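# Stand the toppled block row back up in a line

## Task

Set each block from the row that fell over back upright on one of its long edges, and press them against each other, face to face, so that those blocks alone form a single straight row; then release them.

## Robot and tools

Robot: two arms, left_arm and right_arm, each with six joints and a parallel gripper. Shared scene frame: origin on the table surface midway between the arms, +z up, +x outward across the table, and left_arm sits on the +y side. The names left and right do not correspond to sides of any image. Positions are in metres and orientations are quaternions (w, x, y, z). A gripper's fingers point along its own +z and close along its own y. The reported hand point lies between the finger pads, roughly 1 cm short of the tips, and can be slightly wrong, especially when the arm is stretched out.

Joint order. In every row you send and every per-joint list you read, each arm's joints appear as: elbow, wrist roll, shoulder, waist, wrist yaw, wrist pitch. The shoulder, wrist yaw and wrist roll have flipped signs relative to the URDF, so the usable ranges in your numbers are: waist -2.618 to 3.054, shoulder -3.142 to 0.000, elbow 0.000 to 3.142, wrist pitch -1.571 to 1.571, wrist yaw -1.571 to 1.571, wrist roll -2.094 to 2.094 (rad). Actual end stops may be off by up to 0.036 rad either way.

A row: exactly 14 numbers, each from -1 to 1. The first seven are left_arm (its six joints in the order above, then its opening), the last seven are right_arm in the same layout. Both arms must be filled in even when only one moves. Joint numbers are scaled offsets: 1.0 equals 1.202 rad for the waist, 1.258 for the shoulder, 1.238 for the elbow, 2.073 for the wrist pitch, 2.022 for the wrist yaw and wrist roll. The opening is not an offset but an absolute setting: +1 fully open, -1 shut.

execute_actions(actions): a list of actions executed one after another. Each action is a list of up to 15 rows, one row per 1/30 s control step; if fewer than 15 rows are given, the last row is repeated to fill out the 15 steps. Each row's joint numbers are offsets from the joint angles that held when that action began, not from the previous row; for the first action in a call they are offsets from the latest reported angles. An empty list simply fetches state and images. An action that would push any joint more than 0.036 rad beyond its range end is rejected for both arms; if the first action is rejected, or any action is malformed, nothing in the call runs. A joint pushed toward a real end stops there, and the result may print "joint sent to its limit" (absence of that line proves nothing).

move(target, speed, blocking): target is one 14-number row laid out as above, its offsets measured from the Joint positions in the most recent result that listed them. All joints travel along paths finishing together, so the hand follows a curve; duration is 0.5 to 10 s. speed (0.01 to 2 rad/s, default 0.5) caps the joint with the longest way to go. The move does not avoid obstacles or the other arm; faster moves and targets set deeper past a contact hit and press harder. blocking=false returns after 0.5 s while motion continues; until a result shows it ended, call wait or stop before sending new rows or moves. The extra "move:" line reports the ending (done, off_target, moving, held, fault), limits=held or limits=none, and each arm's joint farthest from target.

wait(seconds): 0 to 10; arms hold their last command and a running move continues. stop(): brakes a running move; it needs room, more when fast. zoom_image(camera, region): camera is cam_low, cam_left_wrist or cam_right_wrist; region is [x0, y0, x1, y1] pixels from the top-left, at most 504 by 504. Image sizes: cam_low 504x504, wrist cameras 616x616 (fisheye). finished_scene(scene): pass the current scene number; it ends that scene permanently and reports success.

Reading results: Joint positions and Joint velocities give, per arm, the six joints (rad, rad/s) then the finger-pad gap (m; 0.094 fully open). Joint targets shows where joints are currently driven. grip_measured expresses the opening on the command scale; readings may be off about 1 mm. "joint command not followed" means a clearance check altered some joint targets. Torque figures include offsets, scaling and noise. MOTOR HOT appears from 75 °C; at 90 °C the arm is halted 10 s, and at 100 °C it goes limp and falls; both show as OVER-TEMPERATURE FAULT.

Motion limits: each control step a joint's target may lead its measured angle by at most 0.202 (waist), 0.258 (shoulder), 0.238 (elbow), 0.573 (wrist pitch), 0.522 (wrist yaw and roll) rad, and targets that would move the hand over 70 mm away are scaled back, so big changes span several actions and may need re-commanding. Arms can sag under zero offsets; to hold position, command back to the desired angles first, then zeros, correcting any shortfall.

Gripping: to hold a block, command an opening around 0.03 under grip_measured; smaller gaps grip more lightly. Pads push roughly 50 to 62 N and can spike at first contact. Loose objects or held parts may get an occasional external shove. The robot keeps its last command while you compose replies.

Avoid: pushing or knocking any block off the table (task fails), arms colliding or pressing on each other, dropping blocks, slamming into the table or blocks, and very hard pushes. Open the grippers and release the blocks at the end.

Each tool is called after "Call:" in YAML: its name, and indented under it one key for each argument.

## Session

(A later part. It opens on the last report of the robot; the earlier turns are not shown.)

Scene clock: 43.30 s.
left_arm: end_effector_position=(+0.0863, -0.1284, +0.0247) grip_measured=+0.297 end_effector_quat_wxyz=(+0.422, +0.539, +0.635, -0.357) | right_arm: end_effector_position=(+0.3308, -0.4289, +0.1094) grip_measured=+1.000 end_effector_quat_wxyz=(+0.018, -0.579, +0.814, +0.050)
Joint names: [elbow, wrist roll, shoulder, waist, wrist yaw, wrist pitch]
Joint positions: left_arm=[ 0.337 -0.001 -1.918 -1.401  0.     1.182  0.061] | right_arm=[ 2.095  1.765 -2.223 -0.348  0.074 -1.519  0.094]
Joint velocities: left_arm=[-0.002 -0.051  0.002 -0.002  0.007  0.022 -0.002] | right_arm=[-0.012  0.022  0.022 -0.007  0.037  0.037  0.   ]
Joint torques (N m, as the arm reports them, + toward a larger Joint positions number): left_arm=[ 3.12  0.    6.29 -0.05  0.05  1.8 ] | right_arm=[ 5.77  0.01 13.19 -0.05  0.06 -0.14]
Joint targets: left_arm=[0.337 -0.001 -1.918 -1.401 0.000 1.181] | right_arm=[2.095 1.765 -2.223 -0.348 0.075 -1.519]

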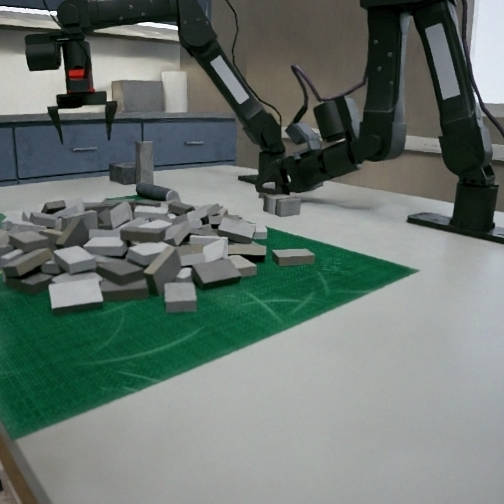

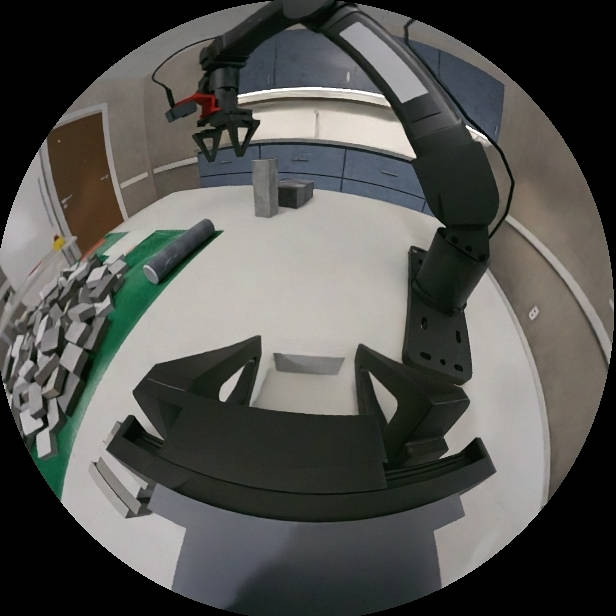

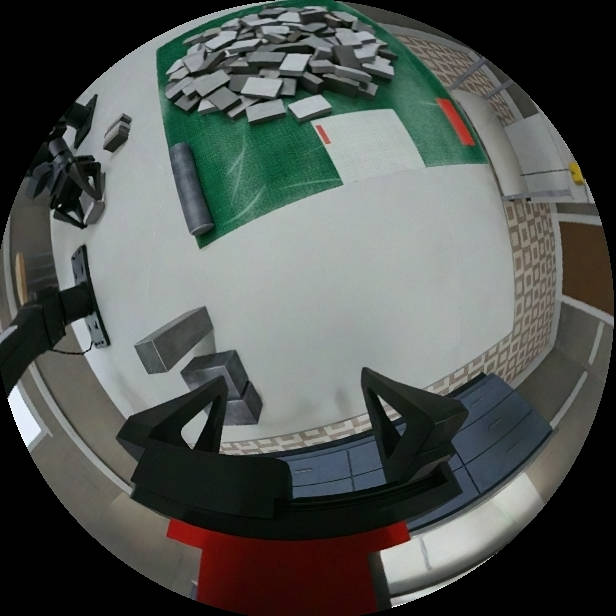

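Call:
move:
  target: [0.35,0,0.5,0,0,-0.66,0.3,0,0,0,0,0,0,1]
  speed: 0.8

Call:
move:
  target: [0.77,0,-0.636,0,0,-0.487,0.3,0,0,0,0,0,0,1]
  speed: 0.7

Call:
move:
  target: [-0.078,0,-0.038,0,0,0.059,0.3,0,0,0,0,0,0,1]
  speed: 0.15

Scene clock: 46.60 s.
left_arm: end_effector_position=(+0.0832, -0.1095, +0.1325) grip_measured=+0.297 end_effector_quat_wxyz=(+0.316, +0.589, +0.694, -0.267) | right_arm: end_effector_position=(+0.3307, -0.4290, +0.1094) grip_measured=+1.000 end_effector_quat_wxyz=(+0.018, -0.579, +0.814, +0.050)
Joint names: [elbow, wrist roll, shoulder, waist, wrist yaw, wrist pitch]
Joint positions: left_arm=[ 0.75  -0.001 -1.302 -1.401  0.    -0.166  0.061] | right_arm=[ 2.095  1.765 -2.223 -0.348  0.074 -1.519  0.094]
Joint velocities: left_arm=[-0.002  0.022 -0.012 -0.007  0.037  0.066 -0.   ] | right_arm=[-0.012  0.007  0.012 -0.007 -0.081  0.022  0.   ]
Joint torques (N m, as the arm reports them, + toward a larger Joint positions number): left_arm=[ 8.59  0.02  5.24 -0.08  0.04  1.37] | right_arm=[ 5.66  0.05 13.02 -0.05  0.04 -0.1 ]
Joint targets: left_arm=[0.770 -0.001 -1.289 -1.401 0.000 -0.186] | right_arm=[2.095 1.765 -2.223 -0.348 0.074 -1.519]
move: done; limits=none; left_arm: farthest joint: the elbow, 0.020 radians from its target (0.434 radians at the start); right_arm: farthest joint: the waist, 0.000 radians from its target (0.000 radians at the start)

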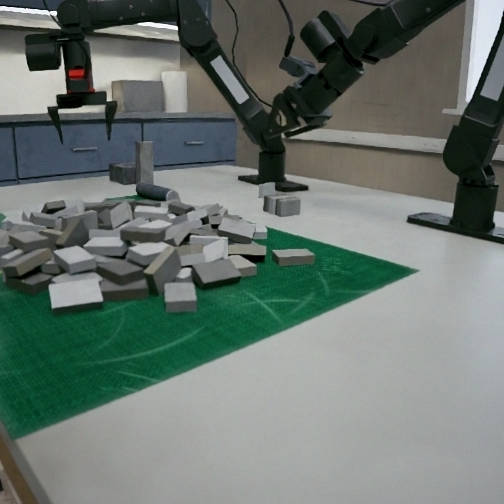

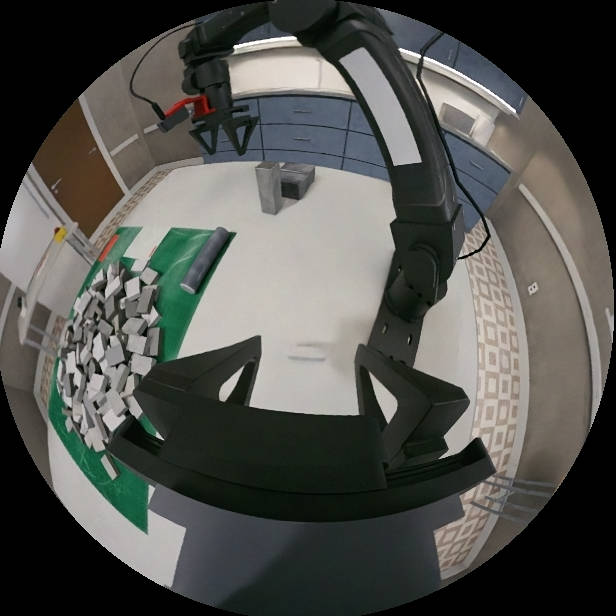

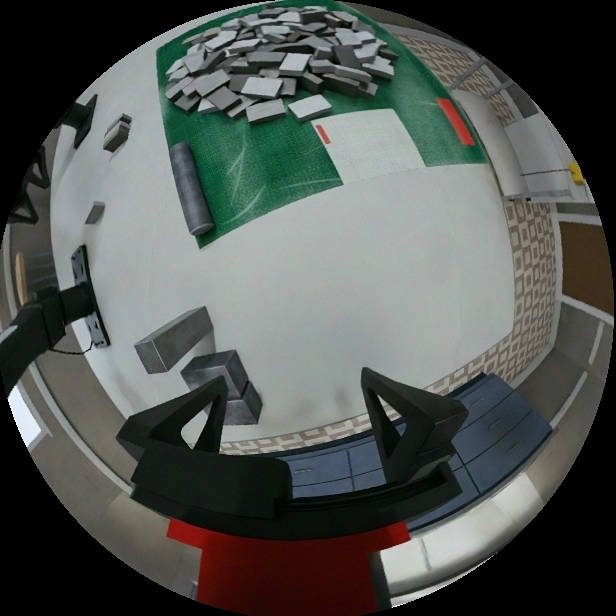

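Scene clock: 48.90 s.
left_arm: end_effector_position=(+0.0864, -0.1287, +0.0532) grip_measured=+0.297 end_effector_quat_wxyz=(-0.006, +0.647, +0.762, +0.005) | right_arm: end_effector_position=(+0.3306, -0.4291, +0.1094) grip_measured=+1.000 end_effector_quat_wxyz=(+0.017, -0.579, +0.814, +0.050)
Joint names: [elbow, wrist roll, shoulder, waist, wrist yaw, wrist pitch]
Joint positions: left_arm=[ 1.675 -0.001 -2.096 -1.401  0.    -1.164  0.061] | right_arm=[ 2.095  1.765 -2.223 -0.348  0.073 -1.519  0.094]
Joint velocities: left_arm=[-0.002 -0.037 -0.022  0.012  0.037  0.037 -0.   ] | right_arm=[-0.007  0.037 -0.007 -0.012 -0.081  0.007  0.   ]
Joint torques (N m, as the arm reports them, + toward a larger Joint positions number): left_arm=[ 7.99 -0.04 10.14 -0.01  0.04  0.25] | right_arm=[ 5.82  0.02 13.01 -0.05  0.04 -0.11]
Joint targets: left_arm=[1.703 -0.001 -2.102 -1.401 0.000 -1.175] | right_arm=[2.095 1.765 -2.223 -0.348 0.073 -1.519]
move: off_target (left_arm); limits=none; left_arm: farthest joint: the elbow, 0.028 radians from its target (0.953 radians at the start); right_arm: farthest joint: the wrist yaw, 0.001 radians from its target (0.000 radians at the start)

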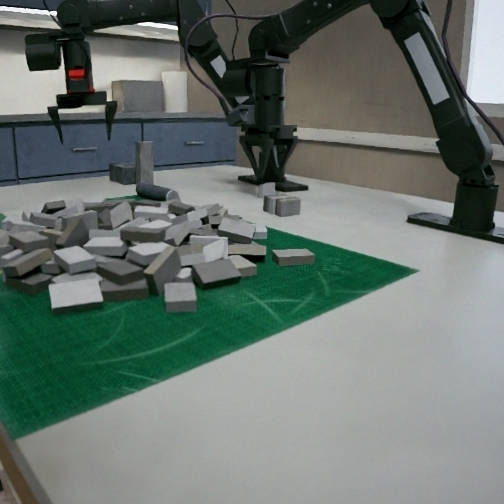

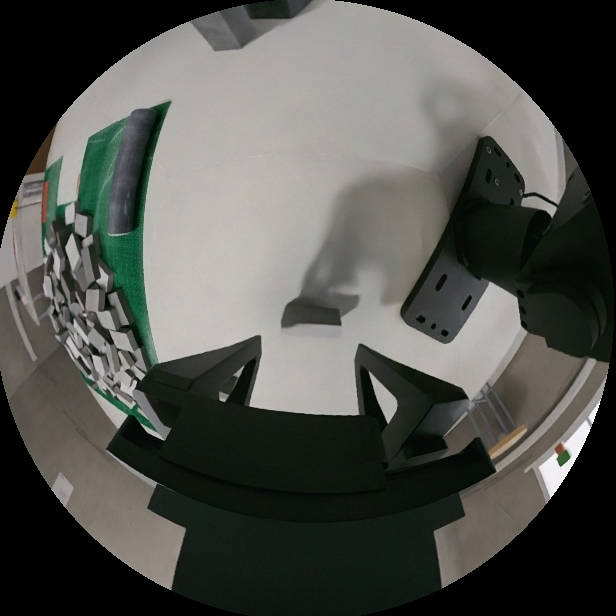

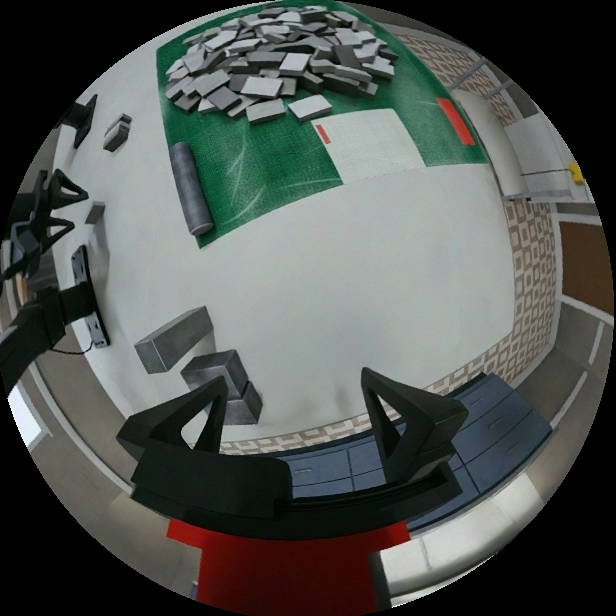

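Scene clock: 50.33 s.
left_arm: end_effector_position=(+0.0863, -0.1284, +0.0188) grip_measured=+0.297 end_effector_quat_wxyz=(-0.008, +0.647, +0.762, +0.007) | right_arm: end_effector_position=(+0.3306, -0.4292, +0.1094) grip_measured=+1.000 end_effector_quat_wxyz=(+0.017, -0.579, +0.814, +0.050)
Joint names: [elbow, wrist roll, shoulder, waist, wrist yaw, wrist pitch]
Joint positions: left_arm=[ 1.594 -0.001 -2.135 -1.401  0.    -1.053  0.061] | right_arm=[ 2.095  1.765 -2.223 -0.348  0.073 -1.519  0.094]
Joint velocities: left_arm=[ 0.002  0.037 -0.007 -0.012 -0.022  0.095 -0.001] | right_arm=[-0.007  0.066  0.007  0.007 -0.051 -0.022  0.   ]
Joint torques (N m, as the arm reports them, + toward a larger Joint positions number): left_arm=[ 4.5   0.01 10.17 -0.11  0.05  0.41] | right_arm=[ 5.76 -0.02 13.02 -0.07  0.   -0.15]
Joint targets: left_arm=[1.578 -0.001 -2.144 -1.401 0.000 -1.042] | right_arm=[2.095 1.765 -2.223 -0.348 0.073 -1.519]
move: done; limits=none; left_arm: farthest joint: the elbow, 0.016 radians from its target (0.097 radians at the start); right_arm: farthest joint: the waist, 0.000 radians from its target (0.000 radians at the start)

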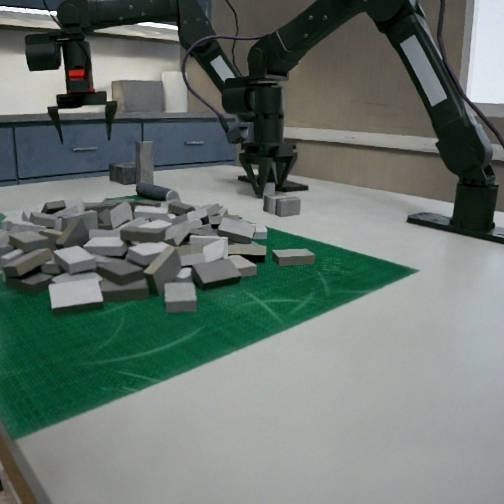

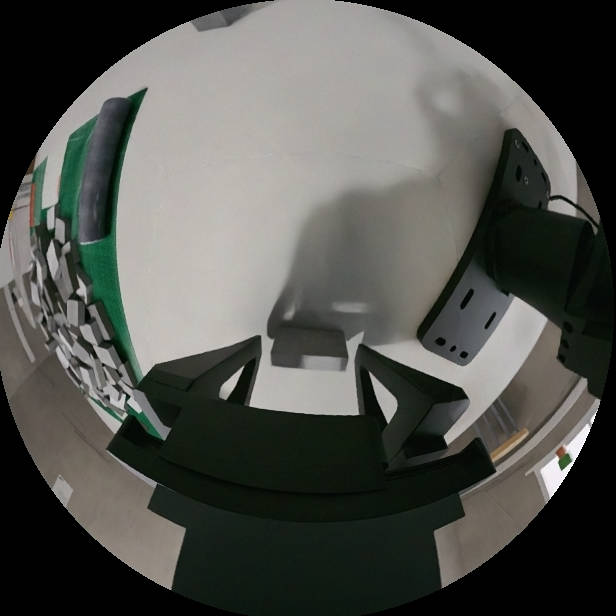

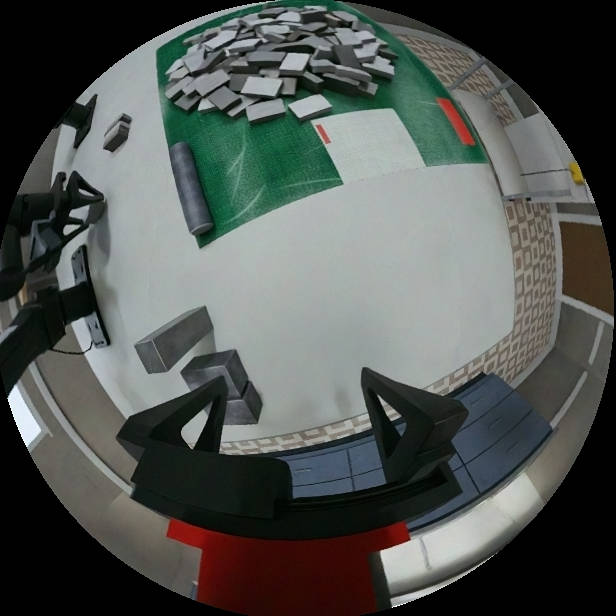

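Call:
execute_actions:
  actions:
    - [[0,0,0,0,0,0.014,0.05,0,0,0,0,0,0,1]]
    - [[0,0,0,0,0,0,-0.18,0,0,0,0,0,0,1]]
    - [[0,0,0.04,0,0,-0.02,-0.18,0,0,0,0,0,0,1]]

Call:
move:
  target: [-0.214,-0.261,0.14,0.221,0,0.045,-0.18,0,0,0,0,0,0,1]
  speed: 0.35

Call:
zoom_image:
  camera: "cam_left_wrist"
  region: [230,300,390,430]

Scene clock: 52.30 s.
left_arm: end_effector_position=(+0.0865, -0.1293, +0.0330) grip_measured=-0.126 end_effector_quat_wxyz=(+0.002, +0.647, +0.762, -0.001) | right_arm: end_effector_position=(+0.3305, -0.4294, +0.1094) grip_measured=+1.000 end_effector_quat_wxyz=(+0.017, -0.579, +0.814, +0.049)
Joint names: [elbow, wrist roll, shoulder, waist, wrist yaw, wrist pitch]
Joint positions: left_arm=[ 1.594 -0.001 -2.097 -1.401  0.    -1.063  0.041] | right_arm=[ 2.095  1.765 -2.223 -0.348  0.071 -1.519  0.094]
Joint velocities: left_arm=[ 0.007 -0.022 -0.002 -0.012  0.051 -0.022 -0.001] | right_arm=[-0.007  0.007  0.012 -0.017  0.037 -0.022  0.   ]
Joint torques (N m, as the arm reports them, + toward a larger Joint positions number): left_arm=[ 5.78  0.01 11.33 -0.19  0.03  0.28] | right_arm=[ 5.69  0.05 12.97 -0.03  0.05 -0.12]
Joint targets: left_arm=[1.594 -0.001 -2.084 -1.401 0.000 -1.075] | right_arm=[2.095 1.765 -2.223 -0.348 0.072 -1.519]

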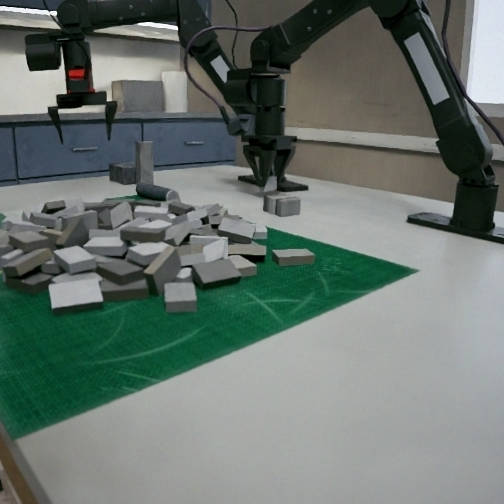

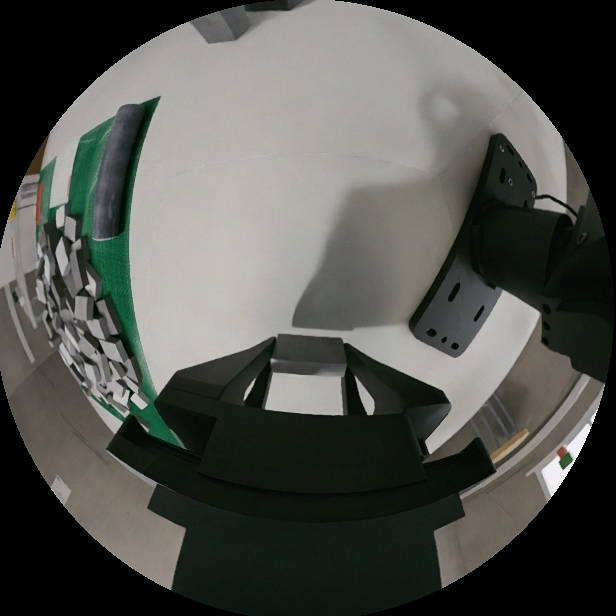

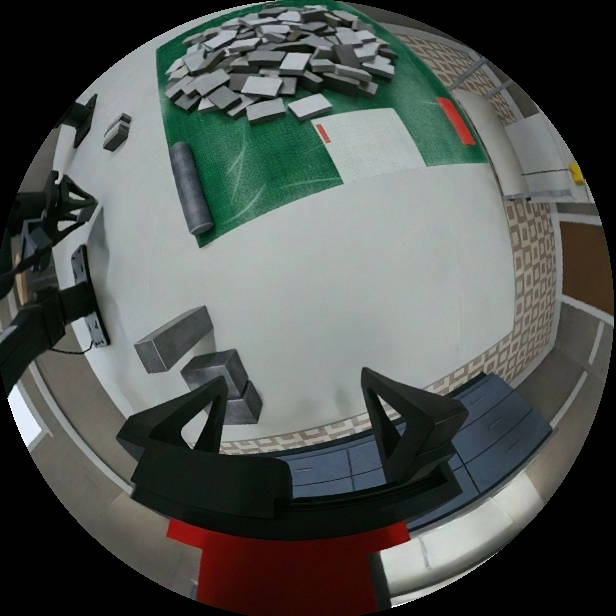

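Scene clock: 54.53 s.
left_arm: end_effector_position=(+0.1650, -0.0571, +0.0283) grip_measured=-0.126 end_effector_quat_wxyz=(-0.002, +0.741, +0.671, +0.001) | right_arm: end_effector_position=(+0.3304, -0.4295, +0.1094) grip_measured=+1.000 end_effector_quat_wxyz=(+0.016, -0.579, +0.814, +0.049)
Joint names: [elbow, wrist roll, shoulder, waist, wrist yaw, wrist pitch]
Joint positions: left_arm=[ 1.345 -0.521 -1.941 -1.144  0.    -0.979  0.041] | right_arm=[ 2.095  1.765 -2.223 -0.348  0.07  -1.519  0.094]
Joint velocities: left_arm=[-0.002  0.051 -0.012 -0.007 -0.037 -0.007  0.   ] | right_arm=[ 0.002  0.037  0.007  0.012  0.081 -0.007  0.   ]
Joint torques (N m, as the arm reports them, + toward a larger Joint positions number): left_arm=[ 4.46 -0.08 10.54  0.76  0.06  0.39] | right_arm=[ 5.73  0.03 12.95  0.13  0.05 -0.13]
Joint targets: left_arm=[1.329 -0.529 -1.921 -1.135 0.000 -0.970] | right_arm=[2.095 1.765 -2.223 -0.348 0.071 -1.519]
move: done; limits=none; left_arm: farthest joint: the shoulder, 0.020 radians from its target (0.176 radians at the start); right_arm: farthest joint: the wrist yaw, 0.001 radians from its target (0.000 radians at the start)

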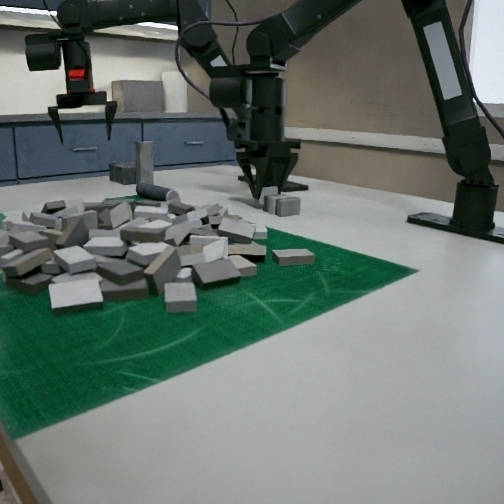

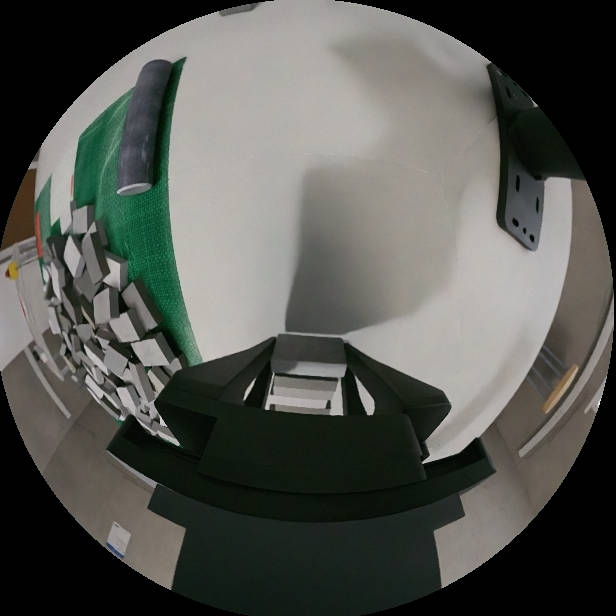

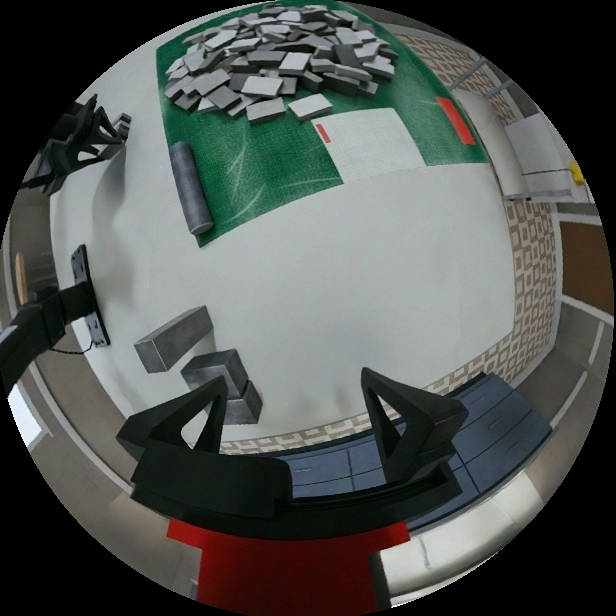

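Region (230, 300, 390, 430) of cam_left_wrist's 616x616 image, scaled by 3.150, with more detail than that image has; it fills the top 410 rows of this view, and the rest is white.

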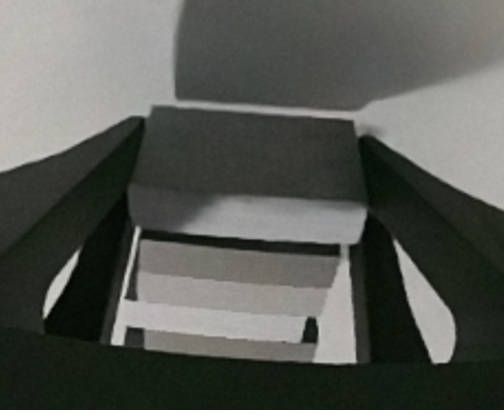

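Call:
move:
  target: [-0.027,0,-0.019,0,0,0.021,-0.18,0,0,0,0,0,0,1]
  speed: 0.06

Call:
execute_actions:
  actions:
    - [[0,0,0,0,0,0,0.4,0,0,0,0,0,0,1]]

Call:
move:
  target: [-0.2,-0.055,0.156,0.093,0,0.031,0.4,0,0,0,0,0,0,1]
  speed: 0.2

Call:
zoom_image:
  camera: "cam_left_wrist"
  region: [210,230,410,430]

Scene clock: 56.70 s.
left_arm: end_effector_position=(+0.1651, -0.0573, +0.0186) grip_measured=-0.126 end_effector_quat_wxyz=(-0.003, +0.741, +0.671, +0.001) | right_arm: end_effector_position=(+0.3304, -0.4296, +0.1094) grip_measured=+1.000 end_effector_quat_wxyz=(+0.016, -0.579, +0.814, +0.049)
Joint names: [elbow, wrist roll, shoulder, waist, wrist yaw, wrist pitch]
Joint positions: left_arm=[ 1.326 -0.521 -1.957 -1.144  0.    -0.946  0.041] | right_arm=[ 2.095  1.765 -2.223 -0.348  0.07  -1.519  0.094]
Joint velocities: left_arm=[ 0.007 -0.022 -0.002 -0.012  0.007  0.007 -0.001] | right_arm=[-0.012  0.051 -0.007  0.012  0.037 -0.007  0.   ]
Joint torques (N m, as the arm reports them, + toward a larger Joint positions number): left_arm=[ 4.37  0.01  8.51 -0.02  0.04  0.46] | right_arm=[ 5.77  0.02 13.17 -0.01  0.04 -0.16]
Joint targets: left_arm=[1.311 -0.521 -1.965 -1.144 0.000 -0.935] | right_arm=[2.095 1.765 -2.223 -0.348 0.070 -1.519]
move: done; limits=none; left_arm: farthest joint: the elbow, 0.015 radians from its target (0.033 radians at the start); right_arm: farthest joint: the waist, 0.000 radians from its target (0.000 radians at the start)

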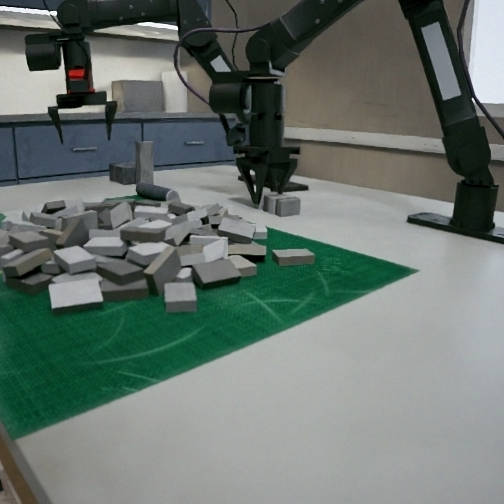

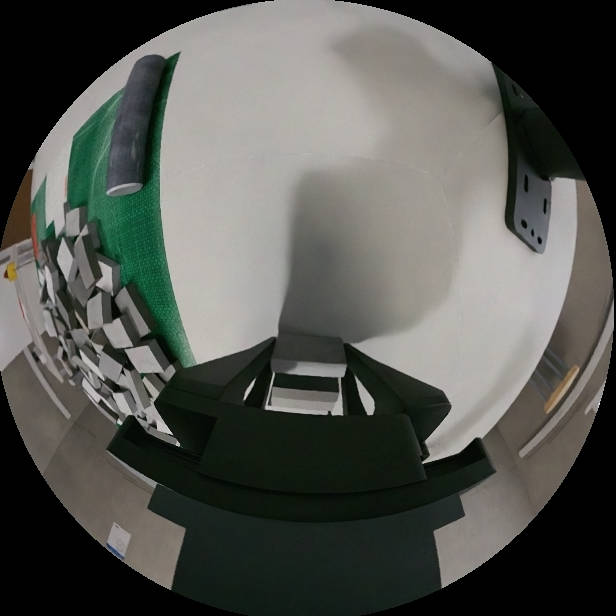

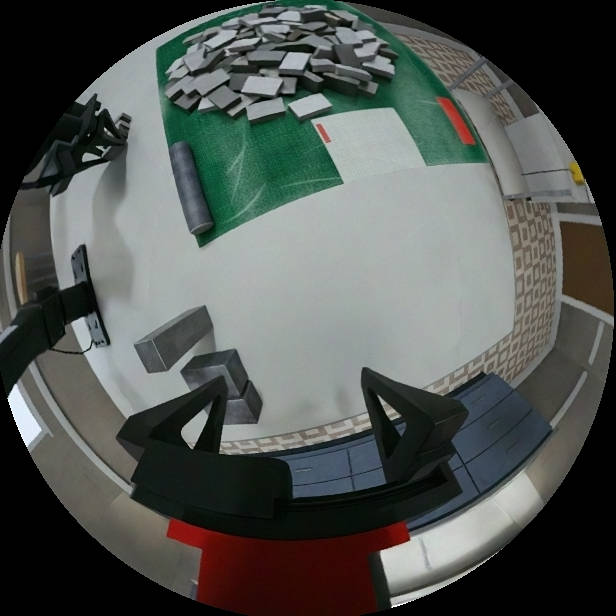

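Scene clock: 57.20 s.
left_arm: end_effector_position=(+0.1651, -0.0573, +0.0186) grip_measured=+0.397 end_effector_quat_wxyz=(-0.003, +0.741, +0.671, +0.001) | right_arm: end_effector_position=(+0.3303, -0.4297, +0.1094) grip_measured=+1.000 end_effector_quat_wxyz=(+0.016, -0.579, +0.814, +0.049)
Joint names: [elbow, wrist roll, shoulder, waist, wrist yaw, wrist pitch]
Joint positions: left_arm=[ 1.326 -0.521 -1.957 -1.144  0.    -0.946  0.066] | right_arm=[ 2.095  1.765 -2.223 -0.348  0.069 -1.519  0.094]
Joint velocities: left_arm=[-0.017  0.022  0.022 -0.002 -0.022 -0.037 -0.   ] | right_arm=[-0.007 -0.066 -0.012  0.007 -0.007 -0.037  0.   ]
Joint torques (N m, as the arm reports them, + toward a larger Joint positions number): left_arm=[ 5.56 -0.01  9.21 -0.11  0.06  0.32] | right_arm=[ 5.91  0.05 13.09 -0.07  0.07 -0.09]
Joint targets: left_arm=[1.326 -0.521 -1.957 -1.144 0.000 -0.946] | right_arm=[2.095 1.765 -2.223 -0.348 0.070 -1.519]

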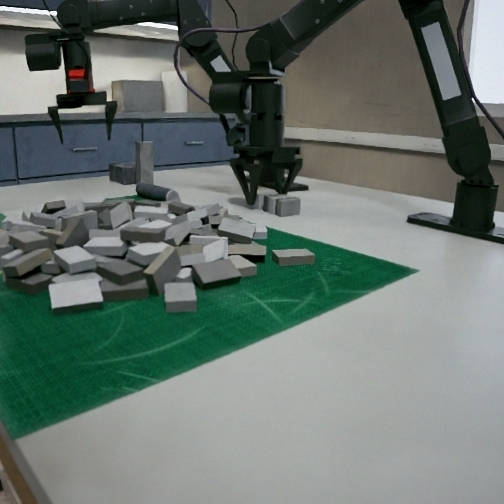

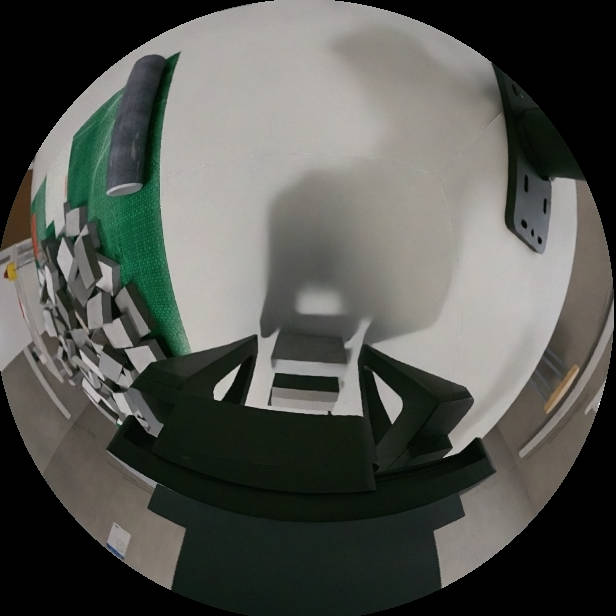

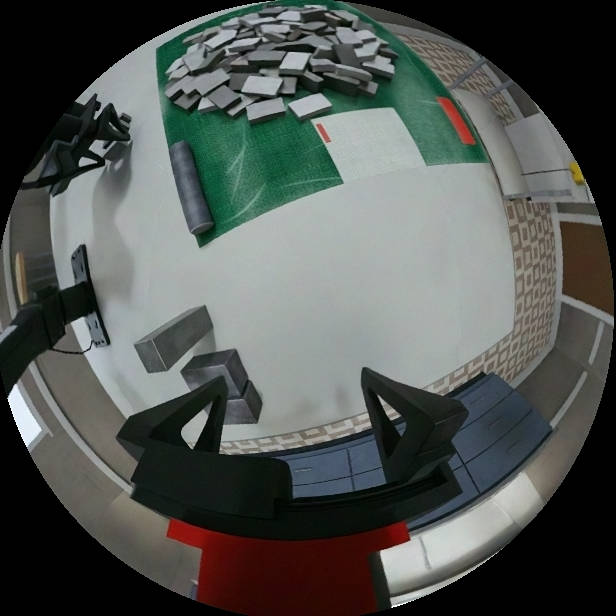

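Scene clock: 59.00 s.
left_arm: end_effector_position=(+0.1720, +0.0014, +0.0209) grip_measured=+0.397 end_effector_quat_wxyz=(-0.001, +0.742, +0.670, +0.000) | right_arm: end_effector_position=(+0.3303, -0.4298, +0.1094) grip_measured=+1.000 end_effector_quat_wxyz=(+0.015, -0.579, +0.814, +0.049)
Joint names: [elbow, wrist roll, shoulder, waist, wrist yaw, wrist pitch]
Joint positions: left_arm=[ 1.097 -0.624 -1.778 -1.043  0.    -0.891  0.066] | right_arm=[ 2.095  1.765 -2.223 -0.348  0.069 -1.519  0.094]
Joint velocities: left_arm=[ 0.002 -0.066 -0.007 -0.007  0.007 -0.037 -0.001] | right_arm=[-0.007  0.051  0.012 -0.022 -0.051  0.007  0.   ]
Joint torques (N m, as the arm reports them, + toward a larger Joint positions number): left_arm=[ 4.04 -0.05  8.59  1.03  0.07  0.43] | right_arm=[ 5.99 -0.01 12.98  0.09  0.06 -0.11]
Joint targets: left_arm=[1.079 -0.633 -1.761 -1.032 0.000 -0.882] | right_arm=[2.095 1.765 -2.223 -0.348 0.069 -1.519]
move: done; limits=none; left_arm: farthest joint: the elbow, 0.018 radians from its target (0.248 radians at the start); right_arm: farthest joint: the waist, 0.000 radians from its target (0.000 radians at the start)

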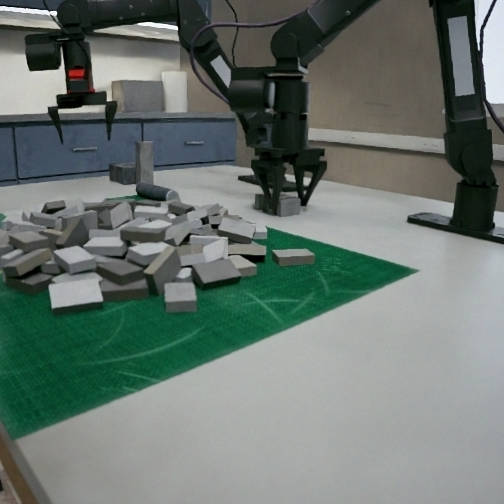

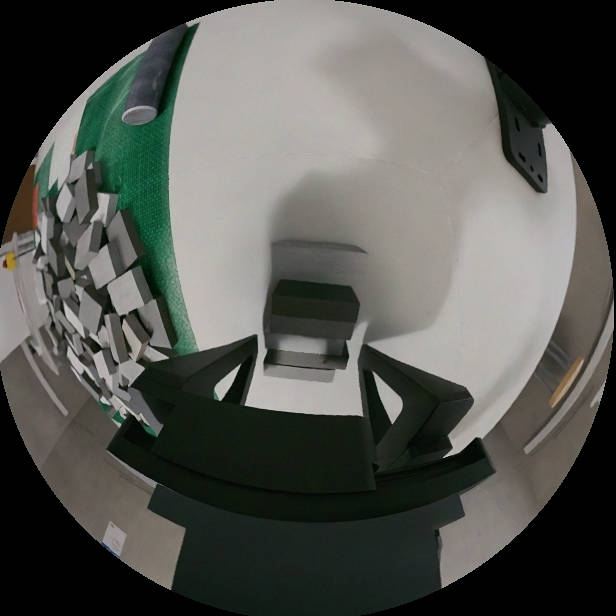

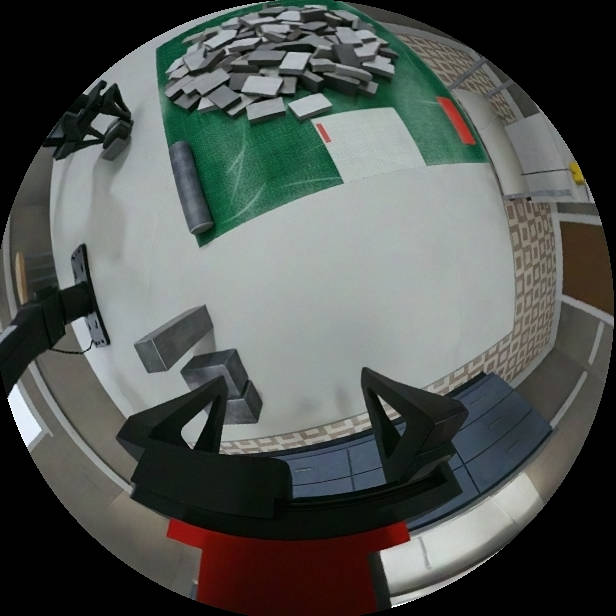

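Region (210, 230, 410, 430) of cam_left_wrist's 616x616 image, scaled by 2.520, with more detail than that image has.

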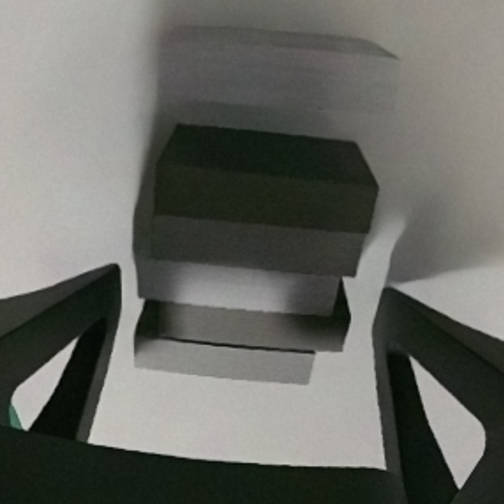

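Call:
execute_actions:
  actions:
    - [[0,0,0,0,0,0,0.05,0,0,0,0,0,0,1]]
    - [[0,0,0,0,0,0,-0.15,0,0,0,0,0,0,1]]
    - [[0,0,0,0,0,0,0.6,0,0,0,0,0,0,1]]

Call:
move:
  target: [0.166,0,0,0,0,-0.09,0.8,0,0,0,0,0,0,1]
  speed: 0.25

Call:
move:
  target: [0,0.805,-0.033,-0.05,0,0.015,1,0,0,0,0,0,0,1]
  speed: 1.2

Call:
zoom_image:
  camera: "cam_left_wrist"
  region: [210,260,410,400]

Scene clock: 61.23 s.
left_arm: end_effector_position=(+0.1725, +0.0013, +0.0209) grip_measured=+0.598 end_effector_quat_wxyz=(+0.000, +0.742, +0.670, +0.001) | right_arm: end_effector_position=(+0.3301, -0.4300, +0.1093) grip_measured=+1.000 end_effector_quat_wxyz=(+0.015, -0.579, +0.814, +0.049)
Joint names: [elbow, wrist roll, shoulder, waist, wrist yaw, wrist pitch]
Joint positions: left_arm=[ 1.097 -0.624 -1.778 -1.043  0.002 -0.89   0.075] | right_arm=[ 2.095  1.765 -2.223 -0.348  0.067 -1.519  0.094]
Joint velocities: left_arm=[ 0.007 -0.022  0.002 -0.007  0.037  0.007  0.   ] | right_arm=[-0.002 -0.037  0.002 -0.012 -0.007  0.037  0.   ]
Joint torques (N m, as the arm reports them, + toward a larger Joint positions number): left_arm=[ 5.38 -0.01  7.26 -0.12  0.03  0.35] | right_arm=[ 5.79  0.04 13.2   0.08  0.03 -0.15]
Joint targets: left_arm=[1.097 -0.624 -1.778 -1.043 0.002 -0.890] | right_arm=[2.095 1.765 -2.223 -0.348 0.068 -1.519]

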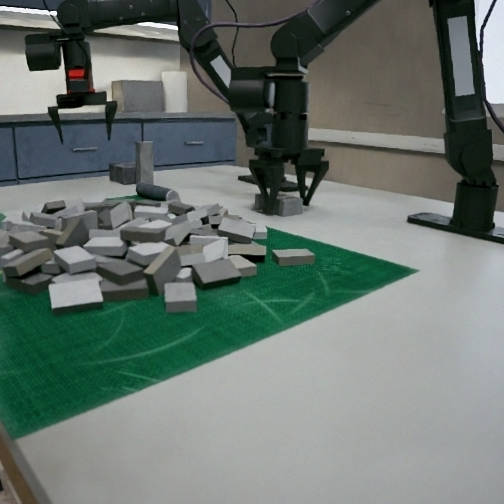

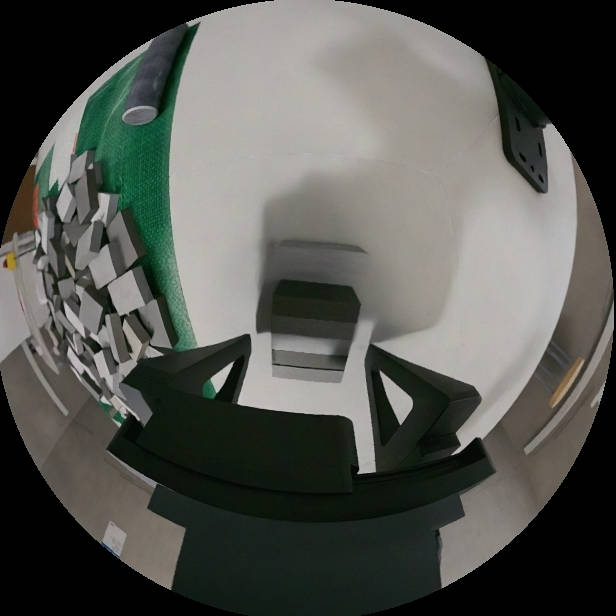

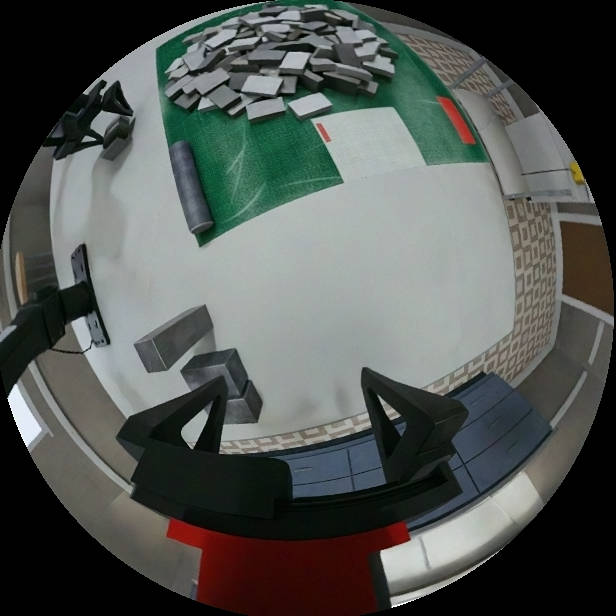

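Scene clock: 62.73 s.
left_arm: end_effector_position=(+0.1814, -0.0143, +0.0643) grip_measured=+0.797 end_effector_quat_wxyz=(+0.004, +0.742, +0.670, +0.000) | right_arm: end_effector_position=(+0.3301, -0.4301, +0.1093) grip_measured=+1.000 end_effector_quat_wxyz=(+0.015, -0.579, +0.814, +0.049)
Joint names: [elbow, wrist roll, shoulder, waist, wrist yaw, wrist pitch]
Joint positions: left_arm=[ 1.28  -0.624 -1.778 -1.043  0.002 -1.064  0.084] | right_arm=[ 2.095  1.765 -2.223 -0.348  0.067 -1.519  0.094]
Joint velocities: left_arm=[-0.002  0.095  0.007  0.002  0.037 -0.022  0.   ] | right_arm=[ 0.007 -0.051  0.012  0.012  0.037 -0.066  0.   ]
Joint torques (N m, as the arm reports them, + toward a larger Joint positions number): left_arm=[ 7.46 -0.01  7.68 -0.11  0.04  0.22] | right_arm=[ 5.8   0.04 13.01 -0.07  0.02 -0.15]
Joint targets: left_arm=[1.302 -0.624 -1.778 -1.043 0.002 -1.077] | right_arm=[2.095 1.765 -2.223 -0.348 0.067 -1.519]
move: off_target (left_arm); limits=none; left_arm: farthest joint: the elbow, 0.022 radians from its target (0.206 radians at the start); right_arm: farthest joint: the waist, 0.000 radians from its target (0.000 radians at the start)

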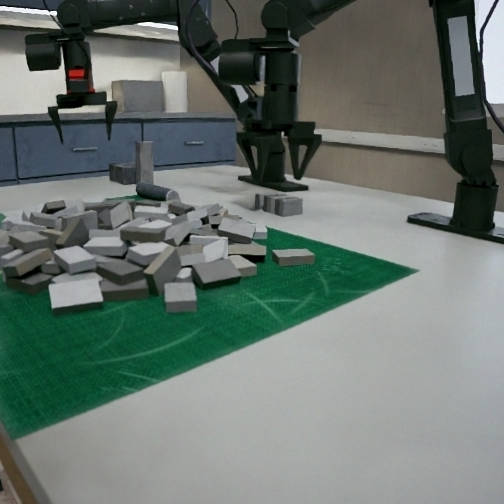

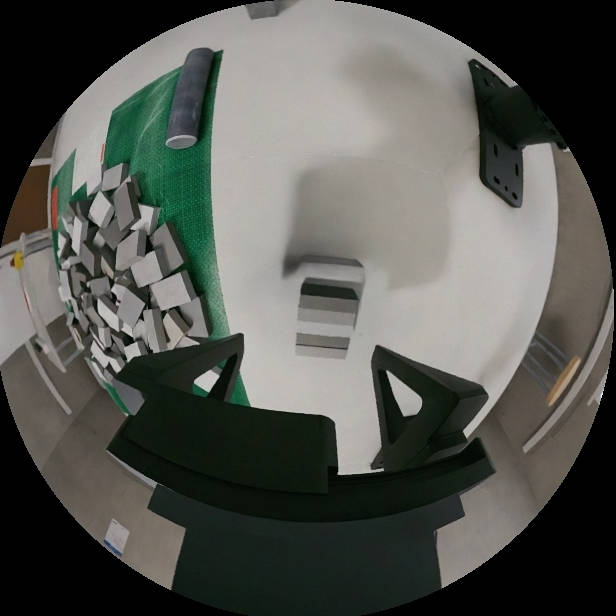

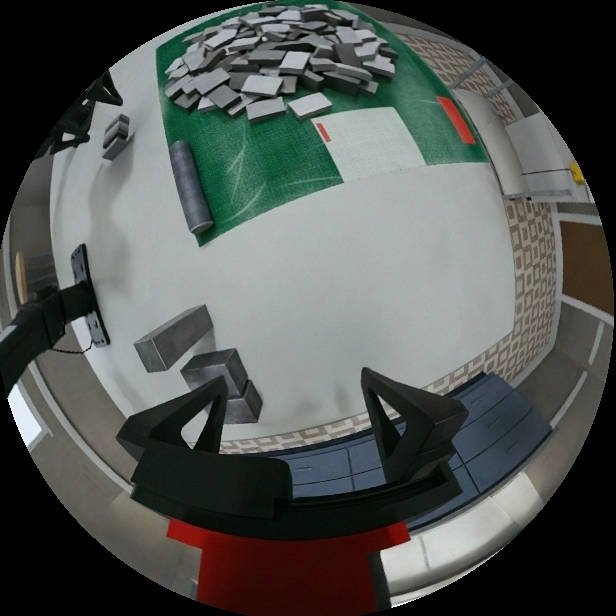

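Scene clock: 65.07 s.
left_arm: end_effector_position=(+0.1700, -0.0257, +0.0555) grip_measured=+1.000 end_effector_quat_wxyz=(+0.002, +0.051, +0.999, -0.001) | right_arm: end_effector_position=(+0.3300, -0.4302, +0.1093) grip_measured=+1.000 end_effector_quat_wxyz=(+0.014, -0.579, +0.814, +0.048)
Joint names: [elbow, wrist roll, shoulder, waist, wrist yaw, wrist pitch]
Joint positions: left_arm=[ 1.28   0.995 -1.807 -1.091  0.002 -1.04   0.094] | right_arm=[ 2.095  1.765 -2.223 -0.348  0.066 -1.519  0.094]
Joint velocities: left_arm=[-0.002  0.022  0.007  0.007 -0.037 -0.007  0.   ] | right_arm=[-0.012  0.051  0.022  0.002 -0.022  0.007  0.   ]
Joint torques (N m, as the arm reports them, + toward a larger Joint positions number): left_arm=[ 5.72  0.1   6.99 -1.11  0.05  0.41] | right_arm=[ 5.77  0.02 13.03  0.12  0.03 -0.09]
Joint targets: left_arm=[1.280 1.003 -1.819 -1.103 0.002 -1.033] | right_arm=[2.095 1.765 -2.223 -0.348 0.067 -1.519]
move: done; limits=none; left_arm: farthest joint: the waist, 0.012 radians from its target (0.060 radians at the start); right_arm: farthest joint: the wrist yaw, 0.001 radians from its target (0.000 radians at the start)

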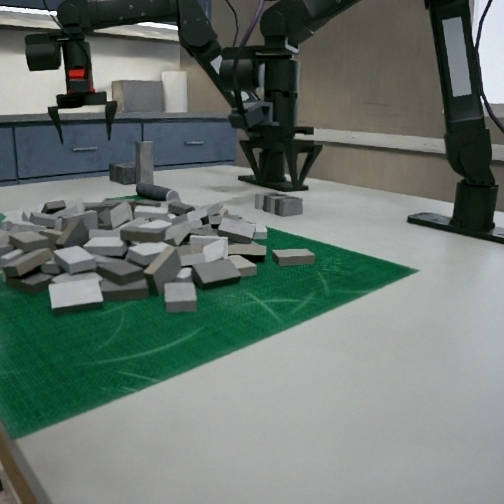

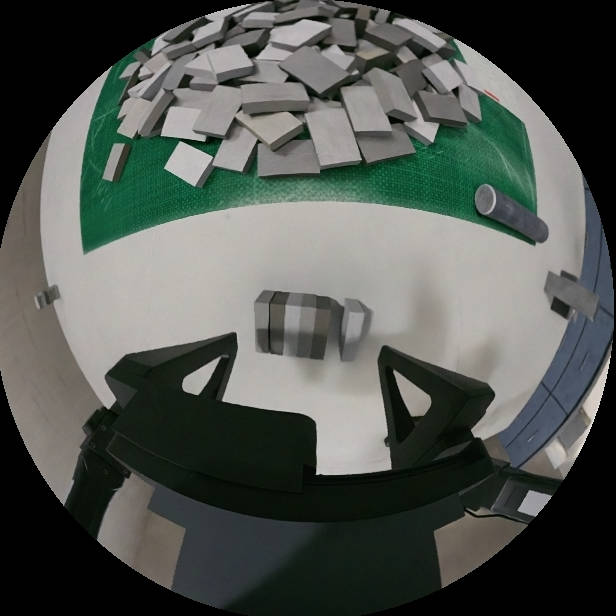

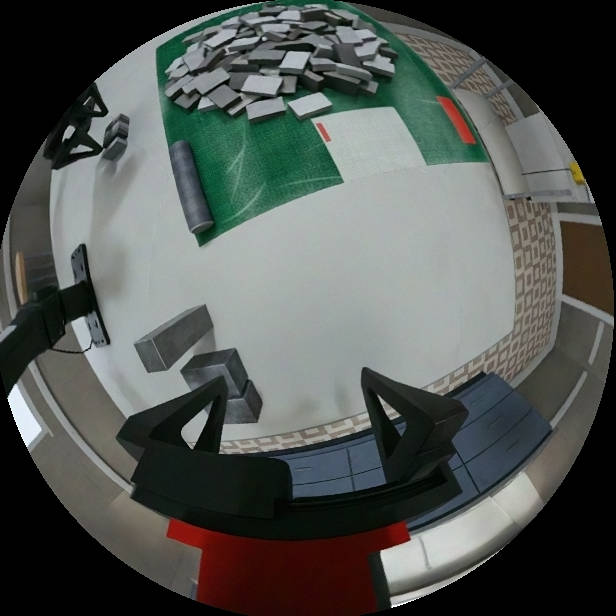

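Region (210, 260, 410, 400) of cam_left_wrist's 616x616 image, scaled by 2.520, with more detail than that image has; it fills the top 353 rows of this view, and the rest is white.

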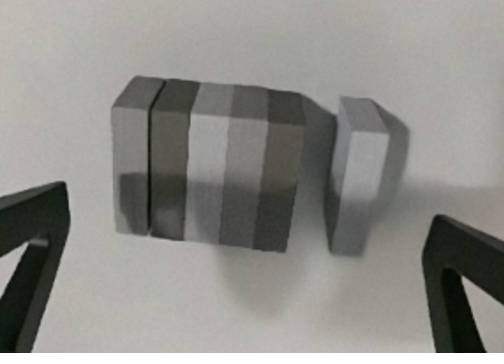

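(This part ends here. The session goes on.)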